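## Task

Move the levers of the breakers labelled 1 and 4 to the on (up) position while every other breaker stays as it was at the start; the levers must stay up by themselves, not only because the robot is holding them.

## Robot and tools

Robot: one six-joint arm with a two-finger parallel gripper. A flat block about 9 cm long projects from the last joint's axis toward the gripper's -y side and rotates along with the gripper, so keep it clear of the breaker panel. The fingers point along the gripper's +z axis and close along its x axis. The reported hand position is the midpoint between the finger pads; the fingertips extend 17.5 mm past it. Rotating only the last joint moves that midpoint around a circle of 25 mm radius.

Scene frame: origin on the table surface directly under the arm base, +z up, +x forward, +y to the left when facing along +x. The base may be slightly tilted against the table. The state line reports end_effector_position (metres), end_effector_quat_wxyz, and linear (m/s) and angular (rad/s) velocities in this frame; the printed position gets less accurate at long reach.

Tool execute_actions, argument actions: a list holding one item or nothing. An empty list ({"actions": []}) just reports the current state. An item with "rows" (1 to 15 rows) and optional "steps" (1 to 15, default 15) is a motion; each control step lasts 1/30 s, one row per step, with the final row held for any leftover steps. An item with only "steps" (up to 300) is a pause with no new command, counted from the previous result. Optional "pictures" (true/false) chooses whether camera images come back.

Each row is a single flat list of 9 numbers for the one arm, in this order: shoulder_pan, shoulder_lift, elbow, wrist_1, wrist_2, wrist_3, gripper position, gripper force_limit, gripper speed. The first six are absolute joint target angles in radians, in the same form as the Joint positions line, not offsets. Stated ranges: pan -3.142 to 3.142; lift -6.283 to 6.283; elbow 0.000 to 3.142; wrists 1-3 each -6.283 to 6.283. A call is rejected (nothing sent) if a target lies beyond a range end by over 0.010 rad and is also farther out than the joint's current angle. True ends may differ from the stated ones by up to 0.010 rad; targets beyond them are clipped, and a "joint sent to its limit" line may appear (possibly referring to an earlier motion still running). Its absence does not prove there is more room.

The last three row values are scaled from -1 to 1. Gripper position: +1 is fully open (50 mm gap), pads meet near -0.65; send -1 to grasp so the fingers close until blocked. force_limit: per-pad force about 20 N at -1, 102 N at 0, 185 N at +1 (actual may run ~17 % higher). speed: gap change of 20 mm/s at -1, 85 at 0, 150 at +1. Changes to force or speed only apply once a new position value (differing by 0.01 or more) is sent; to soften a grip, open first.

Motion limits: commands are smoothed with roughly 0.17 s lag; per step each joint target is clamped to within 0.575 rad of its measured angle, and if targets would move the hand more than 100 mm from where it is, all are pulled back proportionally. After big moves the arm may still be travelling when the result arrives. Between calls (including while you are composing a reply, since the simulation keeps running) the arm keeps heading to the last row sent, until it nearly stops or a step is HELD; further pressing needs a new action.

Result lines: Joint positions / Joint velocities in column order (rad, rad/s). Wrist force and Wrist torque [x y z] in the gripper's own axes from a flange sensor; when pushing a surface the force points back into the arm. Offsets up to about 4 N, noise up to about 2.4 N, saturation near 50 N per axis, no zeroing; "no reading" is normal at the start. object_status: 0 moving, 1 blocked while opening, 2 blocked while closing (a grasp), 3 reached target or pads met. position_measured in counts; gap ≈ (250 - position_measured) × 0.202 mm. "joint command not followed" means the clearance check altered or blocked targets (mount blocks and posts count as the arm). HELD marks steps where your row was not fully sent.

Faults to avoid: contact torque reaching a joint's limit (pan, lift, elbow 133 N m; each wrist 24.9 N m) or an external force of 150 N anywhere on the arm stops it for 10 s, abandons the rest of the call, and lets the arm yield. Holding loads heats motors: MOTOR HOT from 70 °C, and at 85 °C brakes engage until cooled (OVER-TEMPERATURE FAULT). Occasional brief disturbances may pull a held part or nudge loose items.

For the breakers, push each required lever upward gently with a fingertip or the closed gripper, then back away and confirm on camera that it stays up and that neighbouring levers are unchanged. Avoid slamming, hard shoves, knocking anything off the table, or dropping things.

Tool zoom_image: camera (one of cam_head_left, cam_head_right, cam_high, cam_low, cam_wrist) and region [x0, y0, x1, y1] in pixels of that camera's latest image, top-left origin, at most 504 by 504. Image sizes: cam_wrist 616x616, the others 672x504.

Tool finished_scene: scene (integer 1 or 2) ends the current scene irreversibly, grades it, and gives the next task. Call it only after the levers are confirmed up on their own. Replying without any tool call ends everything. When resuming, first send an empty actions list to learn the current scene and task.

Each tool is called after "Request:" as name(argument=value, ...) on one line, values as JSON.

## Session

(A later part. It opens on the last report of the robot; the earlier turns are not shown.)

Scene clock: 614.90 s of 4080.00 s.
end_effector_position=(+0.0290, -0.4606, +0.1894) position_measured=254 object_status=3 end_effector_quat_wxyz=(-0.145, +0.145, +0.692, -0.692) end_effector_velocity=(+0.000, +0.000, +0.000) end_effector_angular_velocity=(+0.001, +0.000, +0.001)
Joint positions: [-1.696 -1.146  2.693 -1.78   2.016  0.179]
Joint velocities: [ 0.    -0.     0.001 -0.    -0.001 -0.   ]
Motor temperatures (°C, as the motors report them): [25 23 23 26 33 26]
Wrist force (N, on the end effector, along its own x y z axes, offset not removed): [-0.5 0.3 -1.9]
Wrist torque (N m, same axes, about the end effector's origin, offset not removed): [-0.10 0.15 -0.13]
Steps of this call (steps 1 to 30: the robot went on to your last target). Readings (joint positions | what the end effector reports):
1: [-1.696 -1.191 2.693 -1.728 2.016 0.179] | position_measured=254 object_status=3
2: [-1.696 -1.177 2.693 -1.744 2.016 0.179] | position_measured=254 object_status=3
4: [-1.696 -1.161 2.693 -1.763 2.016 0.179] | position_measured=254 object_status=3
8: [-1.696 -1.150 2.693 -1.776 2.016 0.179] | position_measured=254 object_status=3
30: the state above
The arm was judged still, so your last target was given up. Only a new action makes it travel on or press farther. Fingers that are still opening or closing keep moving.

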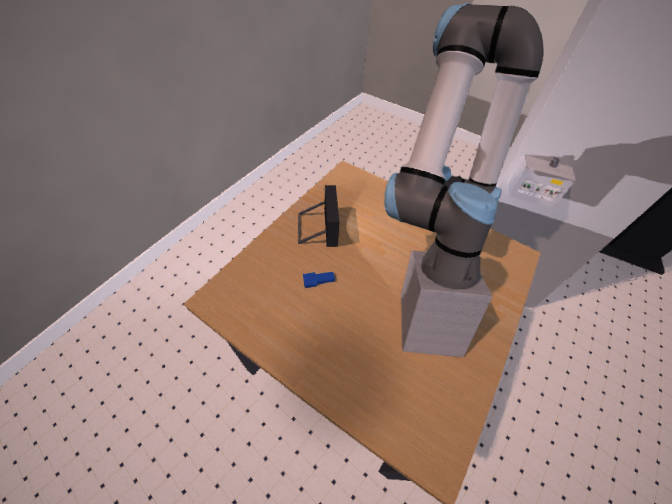

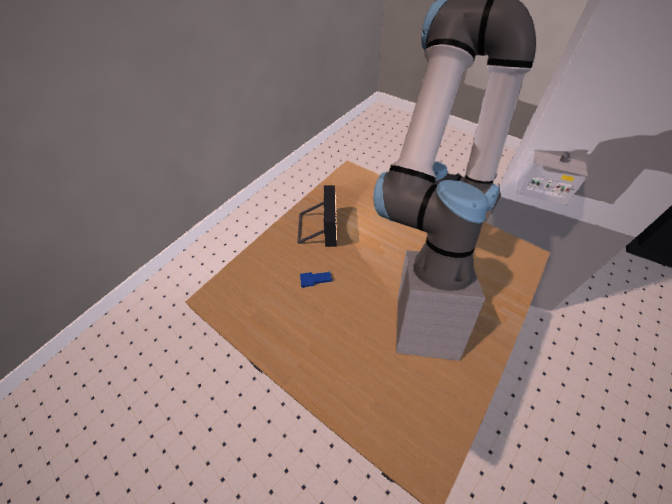

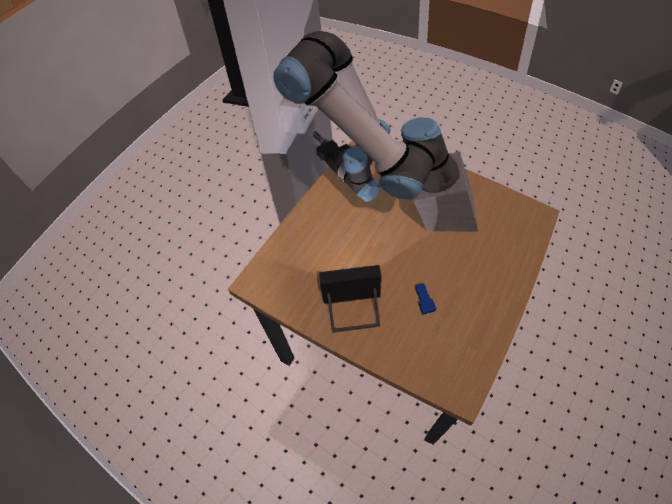

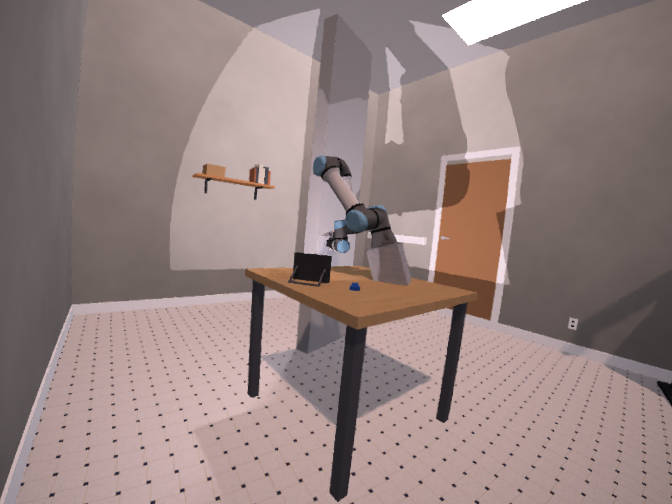

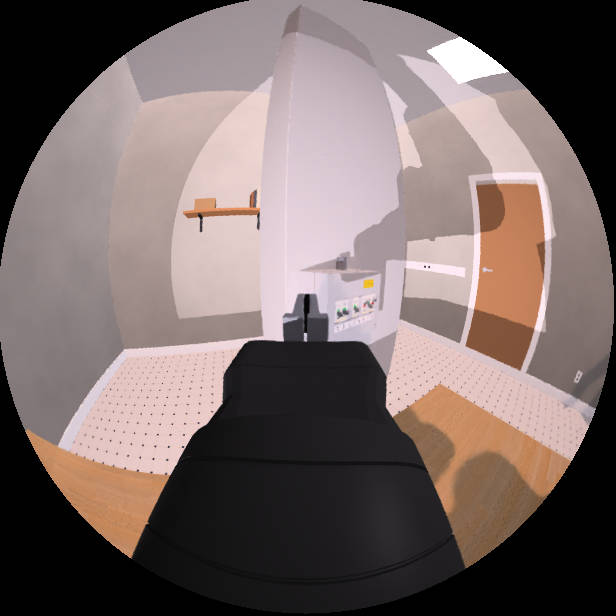

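Request:
zoom_image(camera="cam_wrist", region=[270, 240, 410, 350])

Request:
zoom_image(camera="cam_wrist", region=[325, 285, 390, 340])

Request:
zoom_image(camera="cam_high", region=[260, 80, 400, 210])

Request:
zoom_image(camera="cam_low", region=[295, 200, 395, 280])

Region (270, 240, 410, 350) of cam_wrist's 616x616 image, scaled by 3.600, with more detail than that image has; it fills the top 396 rows of this view, and the rest is white.

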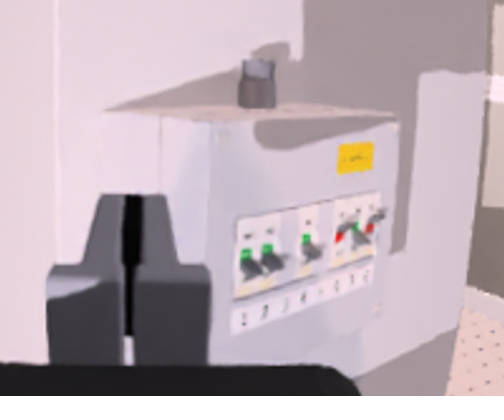

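Region (325, 285, 390, 340) of cam_wrist's 616x616 image, scaled by 7.754, with more detail than that image has; it fills the top 426 rows of this view, and the rest is white.

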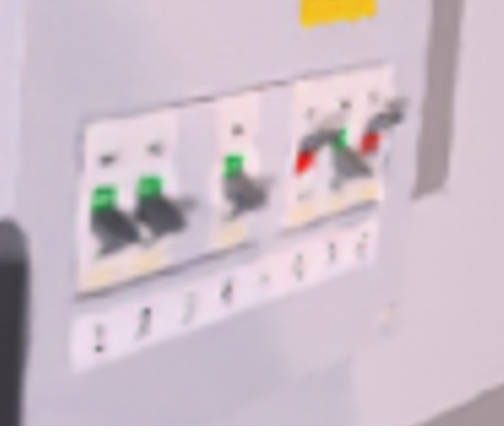

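Region (260, 80, 400, 210) of cam_high's 672x504 image, scaled by 3.600, with more detail than that image has; it fills the top 468 rows of this view, and the rest is white.

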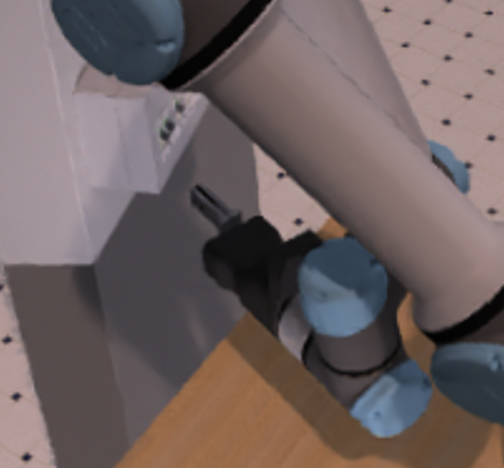

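Region (295, 200, 395, 280) of cam_low's 672x504 image, scaled by 5.040, with more detail than that image has; it fills the top 403 rows of this view, and the rest is white.

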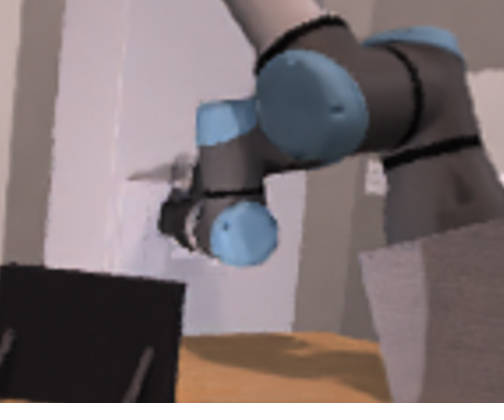

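Request:
execute_actions(actions=[{"rows": [[-2.401,-0.761,2.605,-2.175,1.038,0.378,-1,0,0]], "steps": 15}], pictures=false)

Request:
execute_actions(actions=[{"steps": 36}])

Scene clock: 735.40 s of 4080.00 s.
end_effector_position=(-0.0912, -0.5195, +0.1362) position_measured=254 object_status=3 end_effector_quat_wxyz=(-0.056, +0.059, +0.697, -0.713) end_effector_velocity=(+0.068, -0.017, -0.077) end_effector_angular_velocity=(+0.263, +0.027, +0.608)
Joint positions: [-2.369 -0.773  2.607 -2.162  1.129  0.373]
Joint velocities: [-0.347  0.132 -0.024 -0.138 -0.988  0.059]
Motor temperatures (°C, as the motors report them): [25 23 23 27 33 26]
Wrist force (N, on the end effector, along its own x y z axes, offset not removed): [-0.4 1.6 -1.6]
Wrist torque (N m, same axes, about the end effector's origin, offset not removed): [0.09 0.14 -0.31]
Steps of this call (steps 1 to 90: nothing new was sent; then 117.00 s passed at rest; steps 91 to 105: all 15 steps of this action). Readings (joint positions | what the end effector reports):
91: [-1.697 -1.145 2.693 -1.781 2.015 0.180] | position_measured=254 object_status=3
92: [-1.706 -1.136 2.686 -1.789 2.006 0.189] | position_measured=254 object_status=3
94: [-1.782 -1.063 2.663 -1.863 1.929 0.238] | position_measured=254 object_status=3
98: [-2.058 -0.902 2.631 -2.029 1.649 0.314] | position_measured=254 object_status=3
105: the state above

Scene clock: 736.60 s of 4080.00 s.
end_effector_position=(-0.0847, -0.5205, +0.1289) position_measured=254 object_status=3 end_effector_quat_wxyz=(-0.037, +0.038, +0.707, -0.705) end_effector_velocity=(+0.001, +0.001, -0.000) end_effector_angular_velocity=(+0.002, +0.001, +0.001)
Joint positions: [-2.401 -0.761  2.605 -2.175  1.038  0.378]
Joint velocities: [ 0.001 -0.     0.003 -0.001 -0.001 -0.002]
Motor temperatures (°C, as the motors report them): [25 23 23 27 33 26]
Wrist force (N, on the end effector, along its own x y z axes, offset not removed): [-0.4 2.2 -1.5]
Wrist torque (N m, same axes, about the end effector's origin, offset not removed): [0.28 0.10 -0.26]
Steps of this call (steps 1 to 30: the robot went on to your last target; steps 31 to 36: nothing new was sent). Readings (joint positions | what the end effector reports):
1: [-2.379 -0.770 2.607 -2.166 1.101 0.374] | position_measured=254 object_status=3
2: [-2.386 -0.767 2.606 -2.169 1.082 0.375] | position_measured=254 object_status=3
4: [-2.394 -0.764 2.606 -2.172 1.059 0.377] | position_measured=254 object_status=3
8: [-2.399 -0.762 2.605 -2.174 1.043 0.378] | position_measured=254 object_status=3
36: the state above
The arm was judged still, so your last target was given up. Only a new action makes it travel on or press farther. Fingers that are still opening or closing keep moving.

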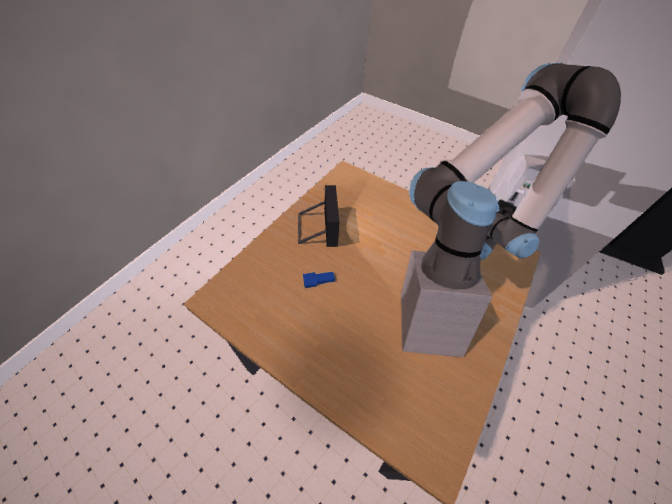

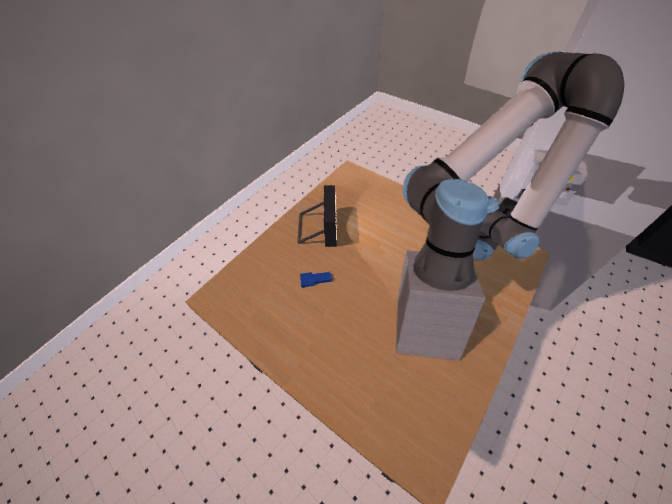

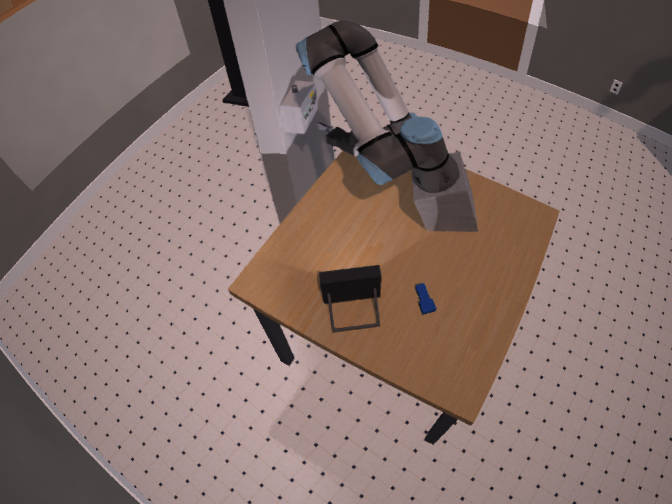

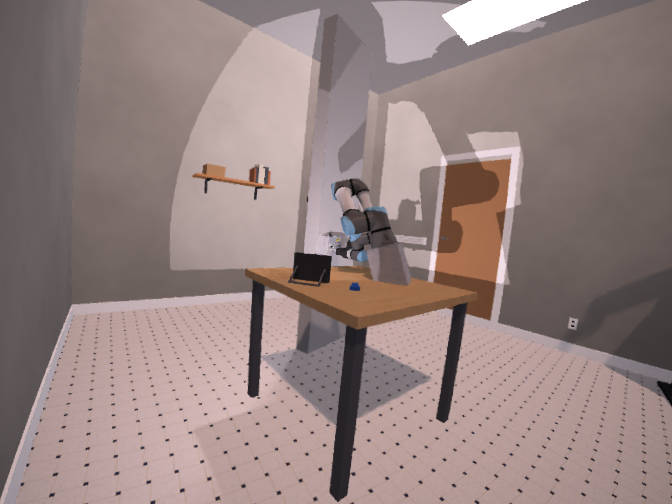

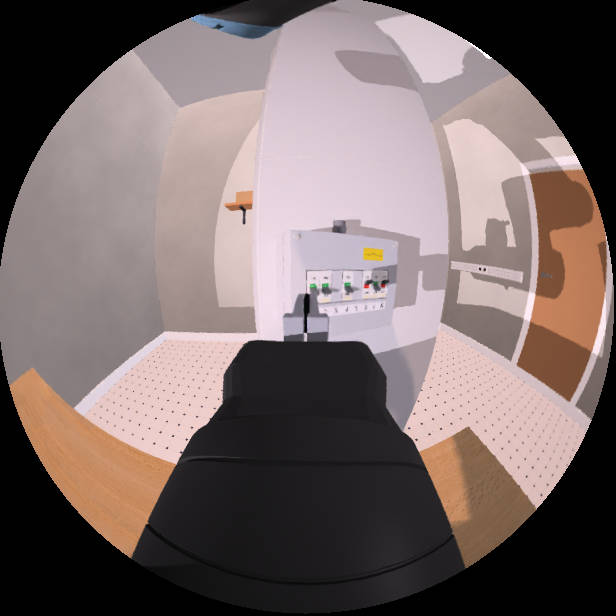

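Request:
zoom_image(camera="cam_wrist", region=[270, 220, 410, 345])

Request:
zoom_image(camera="cam_high", region=[270, 70, 370, 160])

Request:
zoom_image(camera="cam_low", region=[300, 215, 380, 275])

Region (270, 220, 410, 345) of cam_wrist's 616x616 image, scaled by 3.600, with more detail than that image has; it fills the top 450 rows of this view, and the rest is white.

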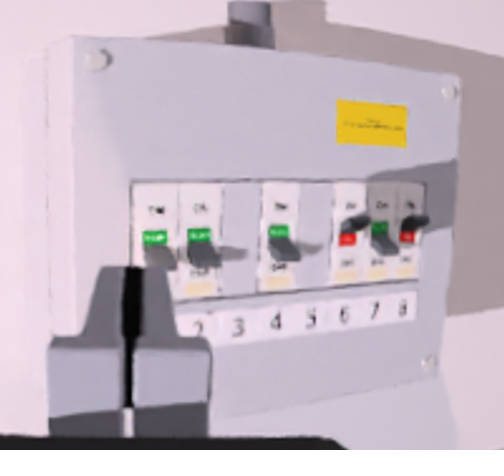

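Region (270, 70, 370, 160) of cam_high's 672x504 image, scaled by 5.040, with more detail than that image has; it fills the top 454 rows of this view, and the rest is white.

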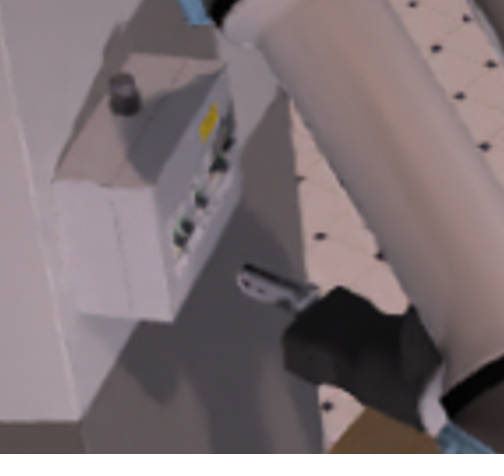

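Region (300, 215, 380, 275) of cam_low's 672x504 image, scaled by 6.300, with more detail than that image has; it fills the top 378 rows of this view, and the rest is white.

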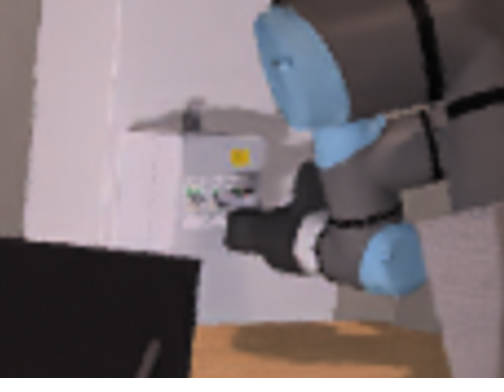

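Request:
execute_actions(actions=[{"rows": [[-2.336,-0.765,2.503,-2.0585,1.100,0.355,-1,0,0]], "steps": 15}], pictures=false)

Request:
execute_actions(actions=[{"steps": 10}])

Request:
zoom_image(camera="cam_wrist", region=[270, 220, 410, 345])

Request:
zoom_image(camera="cam_high", region=[270, 70, 370, 160])

Scene clock: 811.87 s of 4080.00 s.
end_effector_position=(-0.0920, -0.5498, +0.1123) position_measured=254 object_status=3 end_effector_quat_wxyz=(-0.037, +0.038, +0.707, -0.706) end_effector_velocity=(-0.001, -0.003, -0.002) end_effector_angular_velocity=(+0.000, -0.001, +0.001)
Joint positions: [-2.337 -0.765  2.504 -2.06   1.099  0.355]
Joint velocities: [ 0.006 -0.001 -0.01   0.012  0.005 -0.002]
Motor temperatures (°C, as the motors report them): [25 23 23 27 33 26]
Wrist force (N, on the end effector, along its own x y z axes, offset not removed): [1.1 0.1 0.5]
Wrist torque (N m, same axes, about the end effector's origin, offset not removed): [-0.03 -0.15 -0.24]
Steps of this call (steps 1 to 90: nothing new was sent; then 71.77 s passed at rest; steps 91 to 105: all 15 steps of this action). Readings (joint positions | what the end effector reports):
91: [-2.401 -0.761 2.605 -2.175 1.038 0.378] | position_measured=254 object_status=3
92: [-2.393 -0.761 2.596 -2.166 1.045 0.375] | position_measured=254 object_status=3
94: [-2.367 -0.763 2.555 -2.120 1.071 0.365] | position_measured=254 object_status=3
98: [-2.343 -0.764 2.515 -2.073 1.093 0.357] | position_measured=254 object_status=3
105: the state above

Scene clock: 812.20 s of 4080.00 s.
end_effector_position=(-0.0921, -0.5501, +0.1122) position_measured=254 object_status=3 end_effector_quat_wxyz=(-0.037, +0.038, +0.707, -0.706) end_effector_velocity=(+0.001, -0.001, -0.000) end_effector_angular_velocity=(-0.001, +0.002, +0.003)
Joint positions: [-2.336 -0.765  2.503 -2.059  1.1    0.355]
Joint velocities: [ 0.002 -0.    -0.003  0.001  0.    -0.001]
Motor temperatures (°C, as the motors report them): [25 23 23 27 33 26]
Wrist force (N, on the end effector, along its own x y z axes, offset not removed): [0.0 1.1 0.1]
Wrist torque (N m, same axes, about the end effector's origin, offset not removed): [0.03 0.00 -0.18]
Steps of this call (steps 1 to 10: the robot went on to your last target). Readings (joint positions | what the end effector reports):
1: [-2.336 -0.765 2.504 -2.059 1.100 0.355] | position_measured=254 object_status=3
2: [-2.336 -0.765 2.503 -2.059 1.100 0.355] | position_measured=254 object_status=3
4: [-2.336 -0.765 2.503 -2.059 1.100 0.355] | position_measured=254 object_status=3
8: [-2.336 -0.765 2.503 -2.059 1.100 0.355] | position_measured=254 object_status=3
10: the state above

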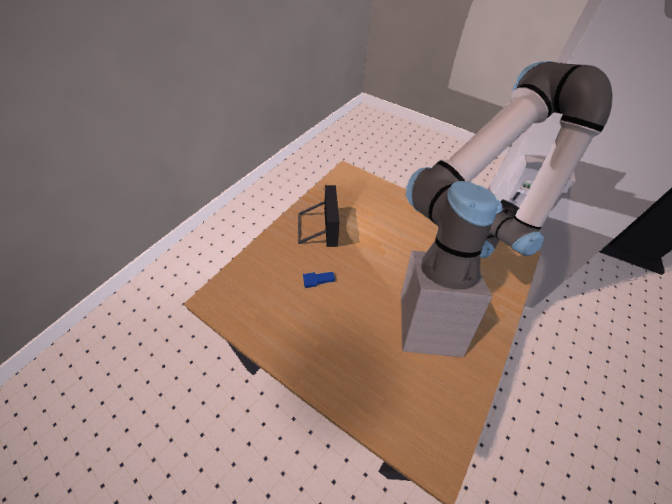

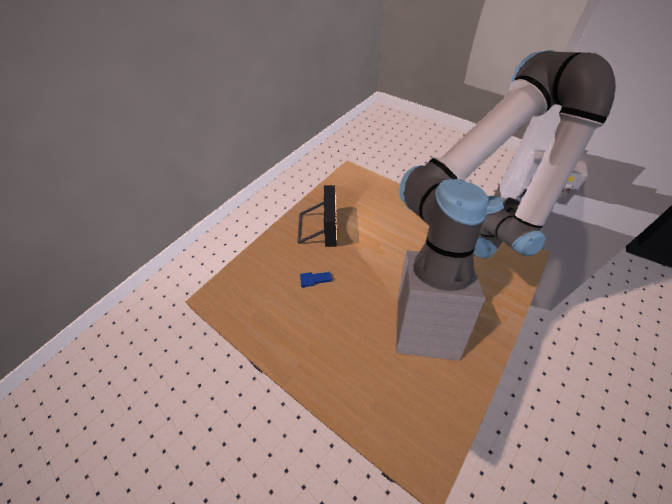

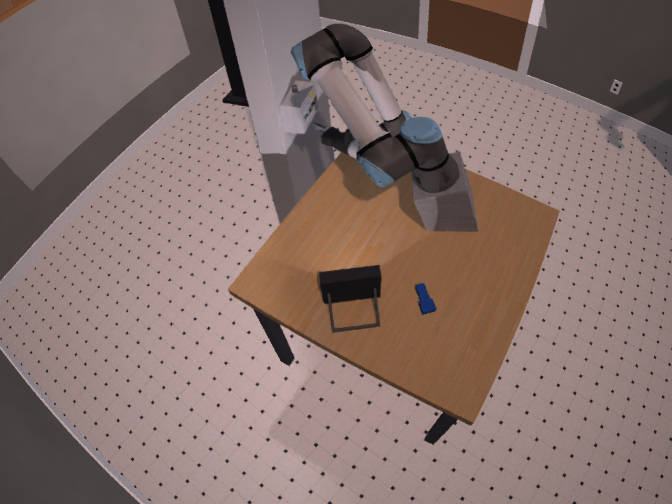

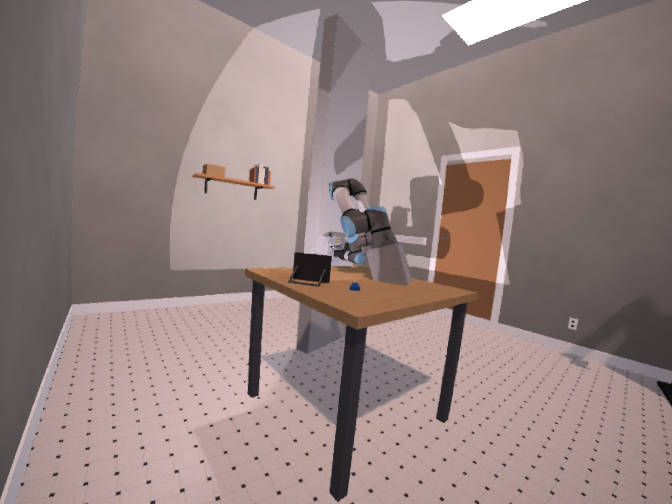

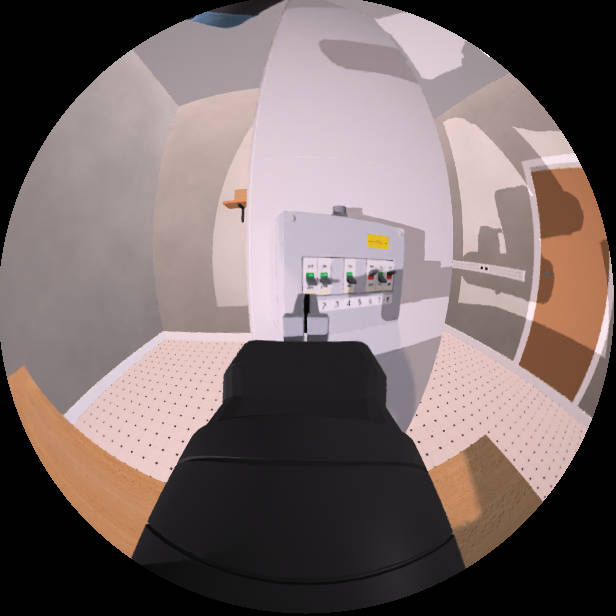

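Region (270, 220, 410, 345) of cam_wrist's 616x616 image, scaled by 3.600, with more detail than that image has; it fills the top 450 rows of this view, and the rest is white.

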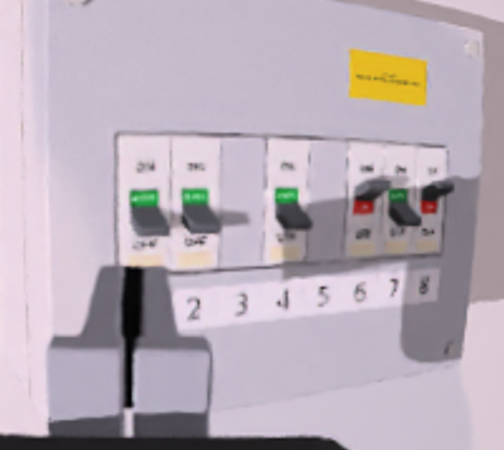

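Region (270, 70, 370, 160) of cam_high's 672x504 image, scaled by 5.040, with more detail than that image has; it fills the top 454 rows of this view, and the rest is white.

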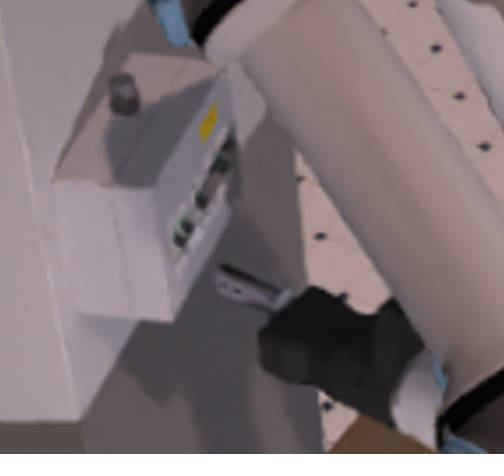

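Request:
execute_actions(actions=[{"rows": [[-2.324,-0.774,2.485,-2.030,1.112,0.351,-1,0,0],[-2.312,-0.783,2.468,-2.002,1.123,0.346,-1,0,0],[-2.2993,-0.7916,2.4504,-1.9734,1.1348,0.342,-1,0,0]], "steps": 15}], pictures=false)

Request:
execute_actions(actions=[{"steps": 5}])

Request:
zoom_image(camera="cam_wrist", region=[270, 220, 410, 345])

Request:
zoom_image(camera="cam_high", region=[280, 85, 350, 145])

Scene clock: 883.67 s of 4080.00 s.
end_effector_position=(-0.0933, -0.5704, +0.1099) position_measured=254 object_status=3 end_effector_quat_wxyz=(-0.037, +0.038, +0.707, -0.706) end_effector_velocity=(-0.001, -0.003, +0.000) end_effector_angular_velocity=(-0.001, +0.001, -0.001)
Joint positions: [-2.3   -0.791  2.451 -1.974  1.134  0.342]
Joint velocities: [ 0.003 -0.003 -0.007  0.011  0.005 -0.002]
Motor temperatures (°C, as the motors report them): [25 23 23 27 33 26]
Wrist force (N, on the end effector, along its own x y z axes, offset not removed): [-1.3 0.1 -0.8]
Wrist torque (N m, same axes, about the end effector's origin, offset not removed): [-0.14 0.32 -0.24]
Steps of this call (steps 1 to 15: the robot went on to your last target; steps 16 to 90: nothing new was sent; then 67.97 s passed at rest; steps 91 to 105: all 15 steps of this action). Readings (joint positions | what the end effector reports):
91: [-2.336 -0.765 2.503 -2.058 1.100 0.355] | position_measured=254 object_status=3
92: [-2.334 -0.767 2.500 -2.053 1.102 0.354] | position_measured=254 object_status=3
94: [-2.322 -0.775 2.483 -2.028 1.113 0.350] | position_measured=254 object_status=3
98: [-2.305 -0.788 2.458 -1.987 1.130 0.344] | position_measured=254 object_status=3
105: the state above

Scene clock: 883.83 s of 4080.00 s.
end_effector_position=(-0.0933, -0.5706, +0.1099) position_measured=254 object_status=3 end_effector_quat_wxyz=(-0.037, +0.038, +0.707, -0.706) end_effector_velocity=(+0.001, +0.001, -0.001) end_effector_angular_velocity=(+0.003, -0.004, -0.001)
Joint positions: [-2.299 -0.792  2.451 -1.974  1.135  0.342]
Joint velocities: [ 0.002 -0.     0.002  0.003  0.001  0.001]
Motor temperatures (°C, as the motors report them): [25 23 23 27 33 26]
Wrist force (N, on the end effector, along its own x y z axes, offset not removed): [-0.6 3.0 -1.0]
Wrist torque (N m, same axes, about the end effector's origin, offset not removed): [0.47 0.18 -0.18]
Steps of this call (steps 1 to 5: the robot went on to your last target). Readings (joint positions | what the end effector reports):
1: [-2.300 -0.791 2.451 -1.974 1.135 0.342] | position_measured=254 object_status=3
2: [-2.300 -0.791 2.451 -1.974 1.135 0.342] | position_measured=254 object_status=3
4: [-2.299 -0.792 2.451 -1.974 1.135 0.342] | position_measured=254 object_status=3
5: the state above

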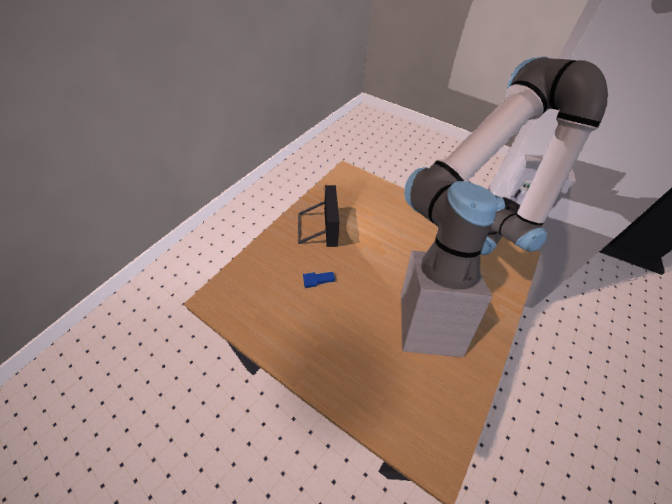

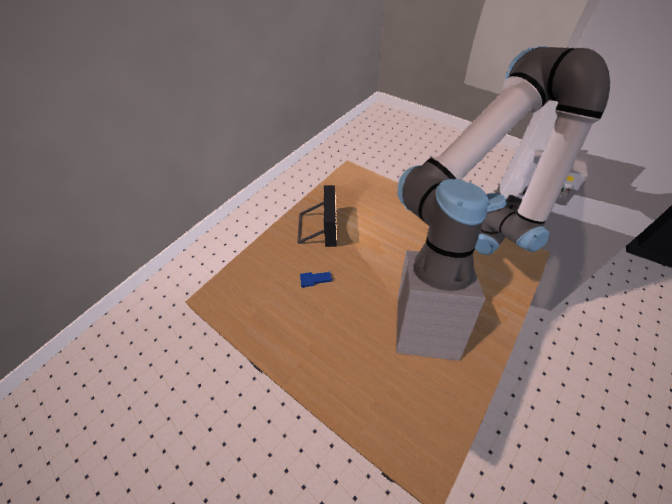

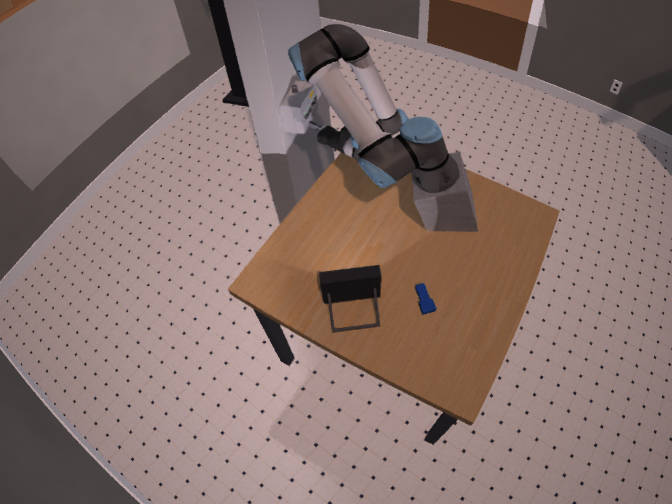

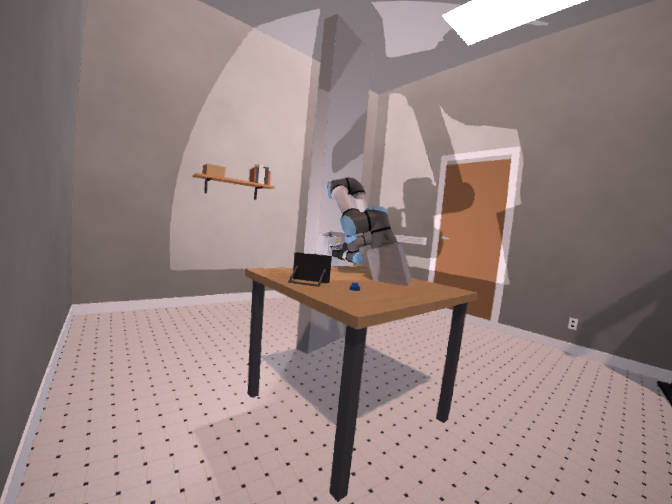

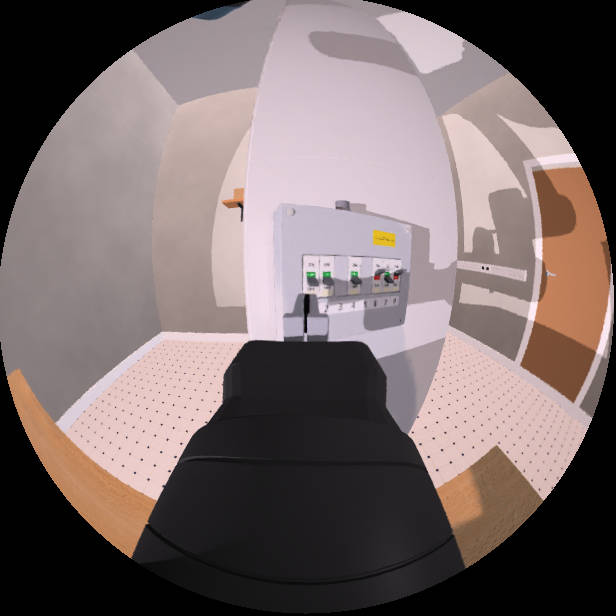

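Region (270, 220, 410, 345) of cam_wrist's 616x616 image, scaled by 3.600, with more detail than that image has; it fills the top 450 rows of this view, and the rest is white.

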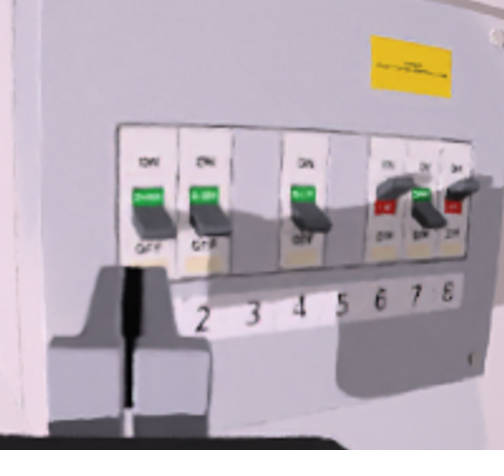

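Region (280, 85, 350, 145) of cam_high's 672x504 image, scaled by 7.200, with more detail than that image has; it fills the top 432 rows of this view, and the rest is white.

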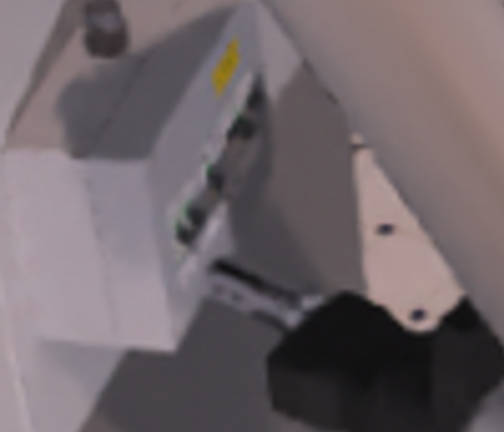

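Request:
execute_actions(actions=[])

Scene clock: 903.17 s of 4080.00 s.
end_effector_position=(-0.0933, -0.5706, +0.1099) position_measured=254 object_status=3 end_effector_quat_wxyz=(-0.037, +0.038, +0.707, -0.706) end_effector_velocity=(+0.000, -0.000, +0.000) end_effector_angular_velocity=(-0.001, +0.000, +0.001)
Joint positions: [-2.299 -0.792  2.45  -1.973  1.135  0.342]
Joint velocities: [-0.    -0.    -0.    -0.001 -0.     0.   ]
Motor temperatures (°C, as the motors report them): [25 23 23 27 33 26]
Wrist force (N, on the end effector, along its own x y z axes, offset not removed): [0.2 0.2 -0.2]
Wrist torque (N m, same axes, about the end effector's origin, offset not removed): [-0.08 0.02 -0.27]
Steps of this call (steps 1 to 15: the robot went on to your last target; steps 16 to 90: nothing new was sent; then 16.33 s passed at rest). Readings (joint positions | what the end effector reports):
1: [-2.299 -0.792 2.450 -1.974 1.135 0.342] | position_measured=254 object_status=3
2: [-2.299 -0.792 2.450 -1.973 1.135 0.342] | position_measured=254 object_status=3
4: [-2.299 -0.792 2.450 -1.973 1.135 0.342] | position_measured=254 object_status=3
8: [-2.299 -0.792 2.450 -1.973 1.135 0.342] | position_measured=254 object_status=3
90: the state above
The arm was judged still, so your last target was given up. Only a new action makes it travel on or press farther. Fingers that are still opening or closing keep moving.

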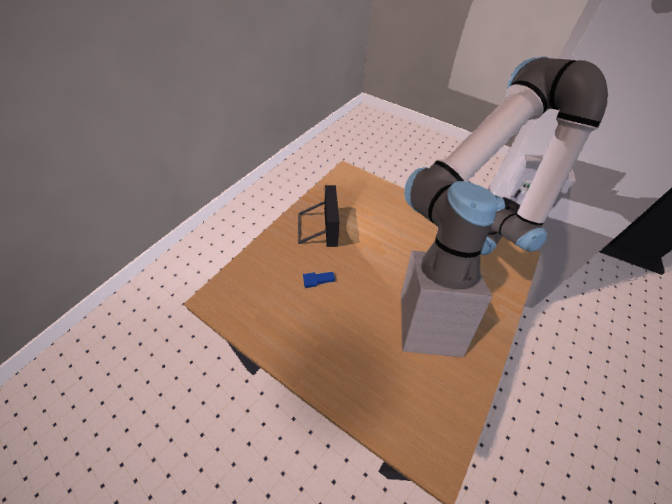

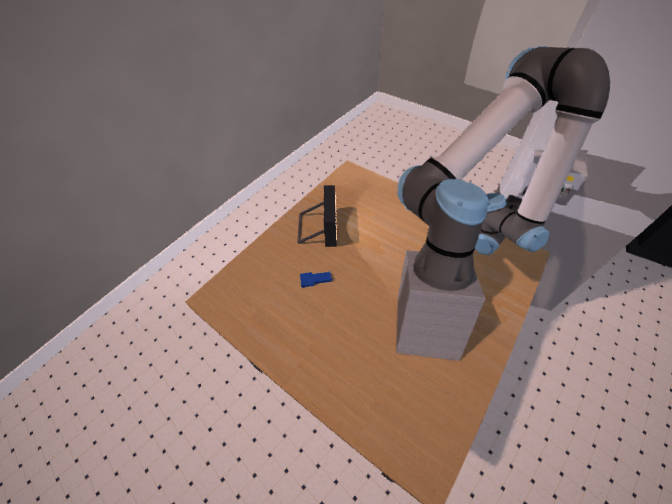

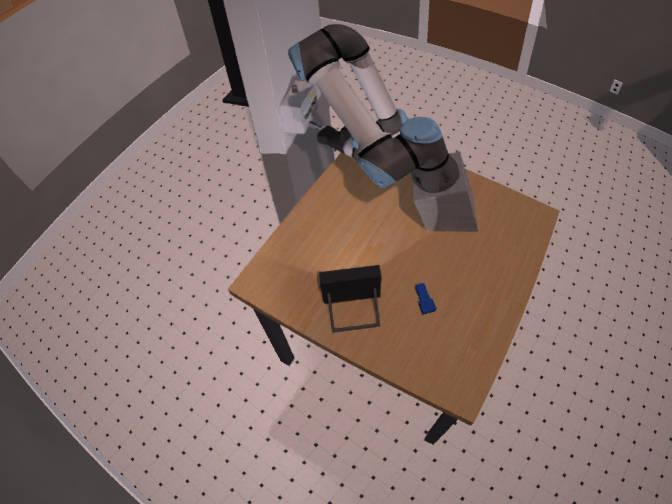

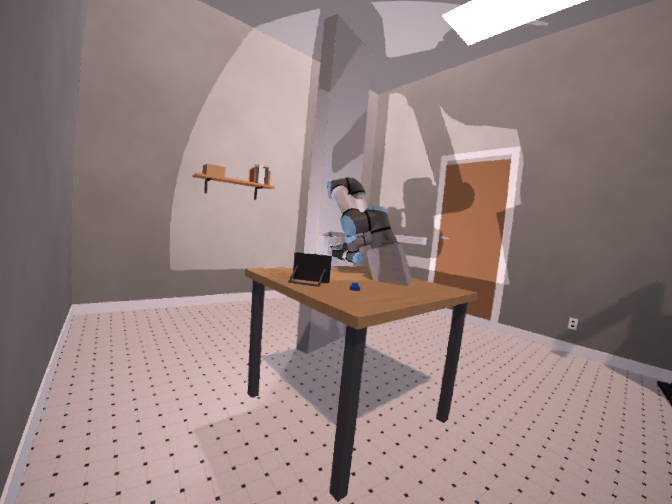

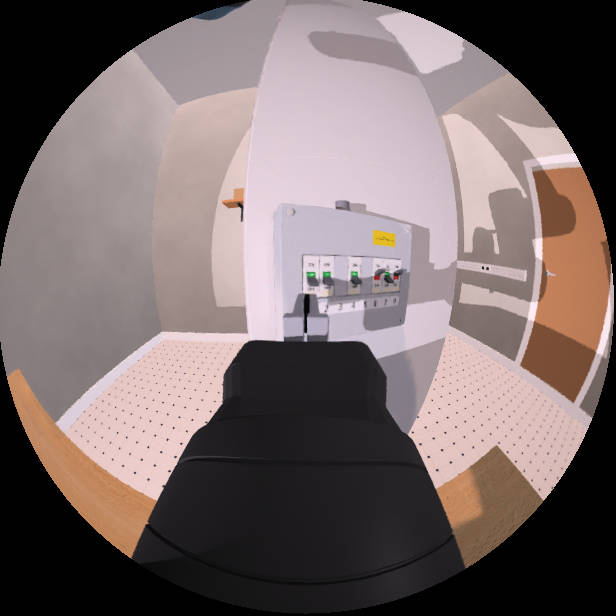

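Request:
execute_actions(actions=[{"rows": [[-2.2910,-0.8008,2.4385,-1.9509,1.1427,0.339,-1,0,0],[-2.2827,-0.8100,2.4265,-1.9284,1.1506,0.3361,-1,0,0]],"steps":15}])

Request:
zoom_image(camera="cam_wrist", region=[270,220,410,345])

Request:
zoom_image(camera="cam_high", region=[270,75,350,145])

Scene clock: 908.53 s of 4080.00 s.
end_effector_position=(-0.0934, -0.5812, +0.1109) position_measured=254 object_status=3 end_effector_quat_wxyz=(-0.037, +0.038, +0.707, -0.706) end_effector_velocity=(+0.000, -0.000, -0.000) end_effector_angular_velocity=(+0.001, -0.001, +0.000)
Joint positions: [-2.283 -0.81   2.427 -1.929  1.15   0.336]
Joint velocities: [ 0.001 -0.002 -0.001  0.004  0.001 -0.   ]
Motor temperatures (°C, as the motors report them): [25 23 23 27 33 26]
Wrist force (N, on the end effector, along its own x y z axes, offset not removed): [0.1 0.4 -2.6]
Wrist torque (N m, same axes, about the end effector's origin, offset not removed): [0.08 0.05 -0.26]
Steps of this call (steps 1 to 90: nothing new was sent; then 1.87 s passed at rest; steps 91 to 105: all 15 steps of this action). Readings (joint positions | what the end effector reports):
91: [-2.299 -0.792 2.450 -1.973 1.135 0.342] | position_measured=254 object_status=3
92: [-2.298 -0.794 2.448 -1.969 1.136 0.341] | position_measured=254 object_status=3
94: [-2.291 -0.801 2.439 -1.952 1.143 0.339] | position_measured=254 object_status=3
98: [-2.285 -0.808 2.429 -1.934 1.149 0.337] | position_measured=254 object_status=3
105: the state above

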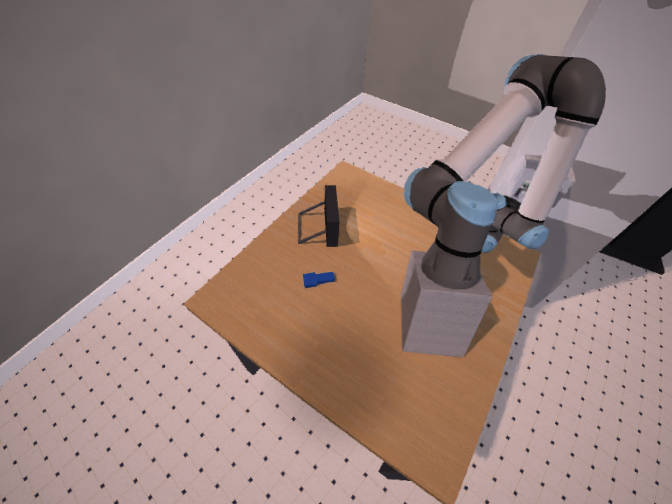

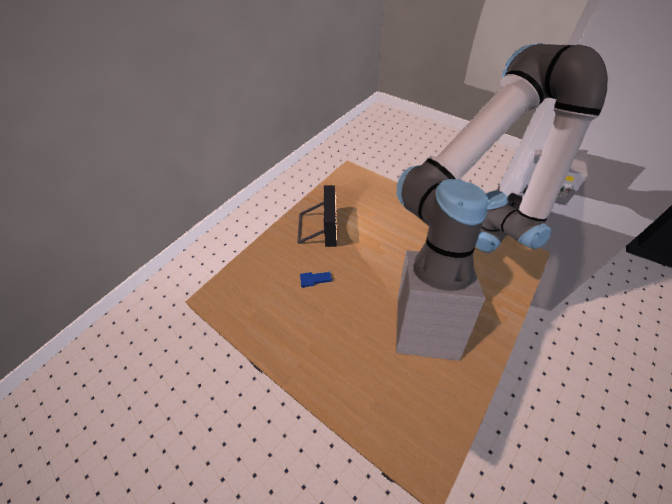

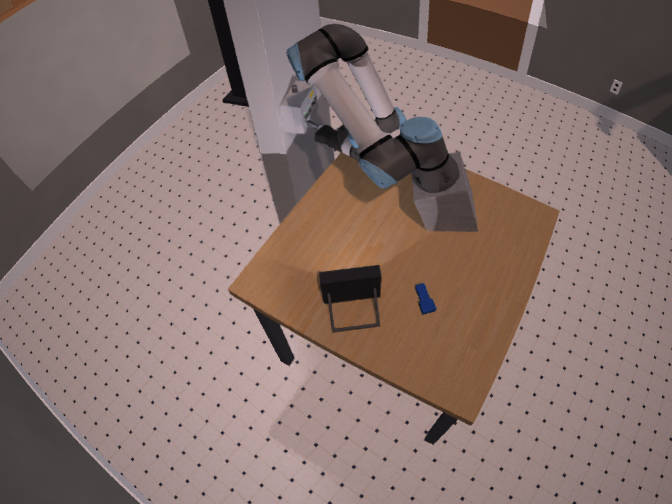

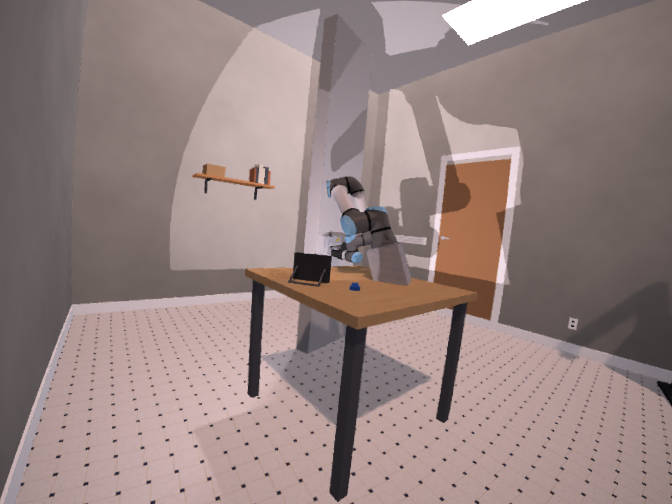

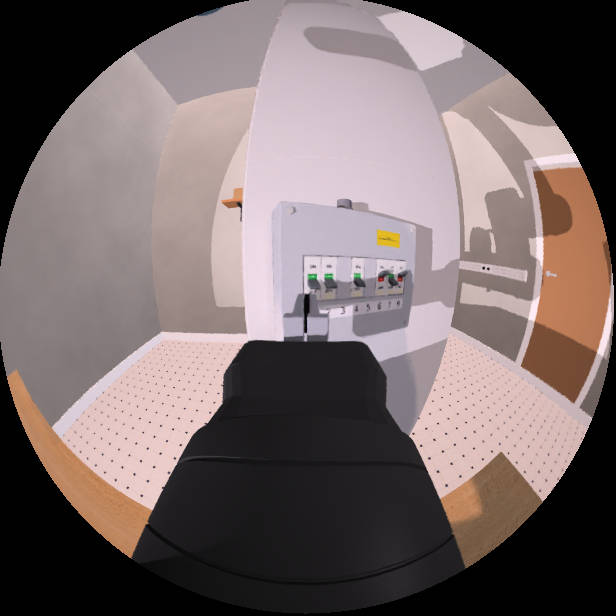

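Region (270, 220, 410, 345) of cam_wrist's 616x616 image, scaled by 3.600, with more detail than that image has; it fills the top 450 rows of this view, and the rest is white.

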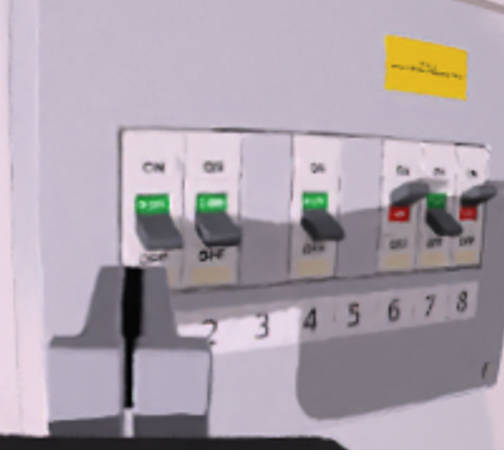

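Region (270, 75, 350, 145) of cam_high's 672x504 image, scaled by 6.300, with more detail than that image has; it fills the top 441 rows of this view, and the rest is white.

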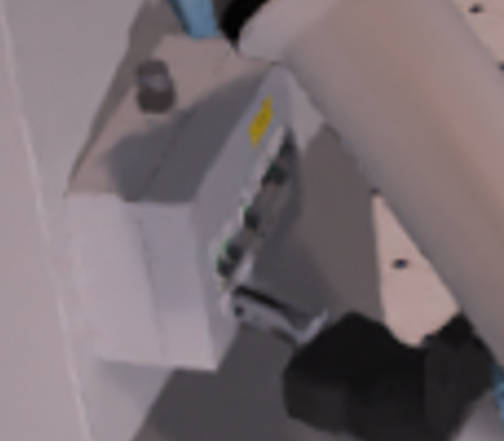

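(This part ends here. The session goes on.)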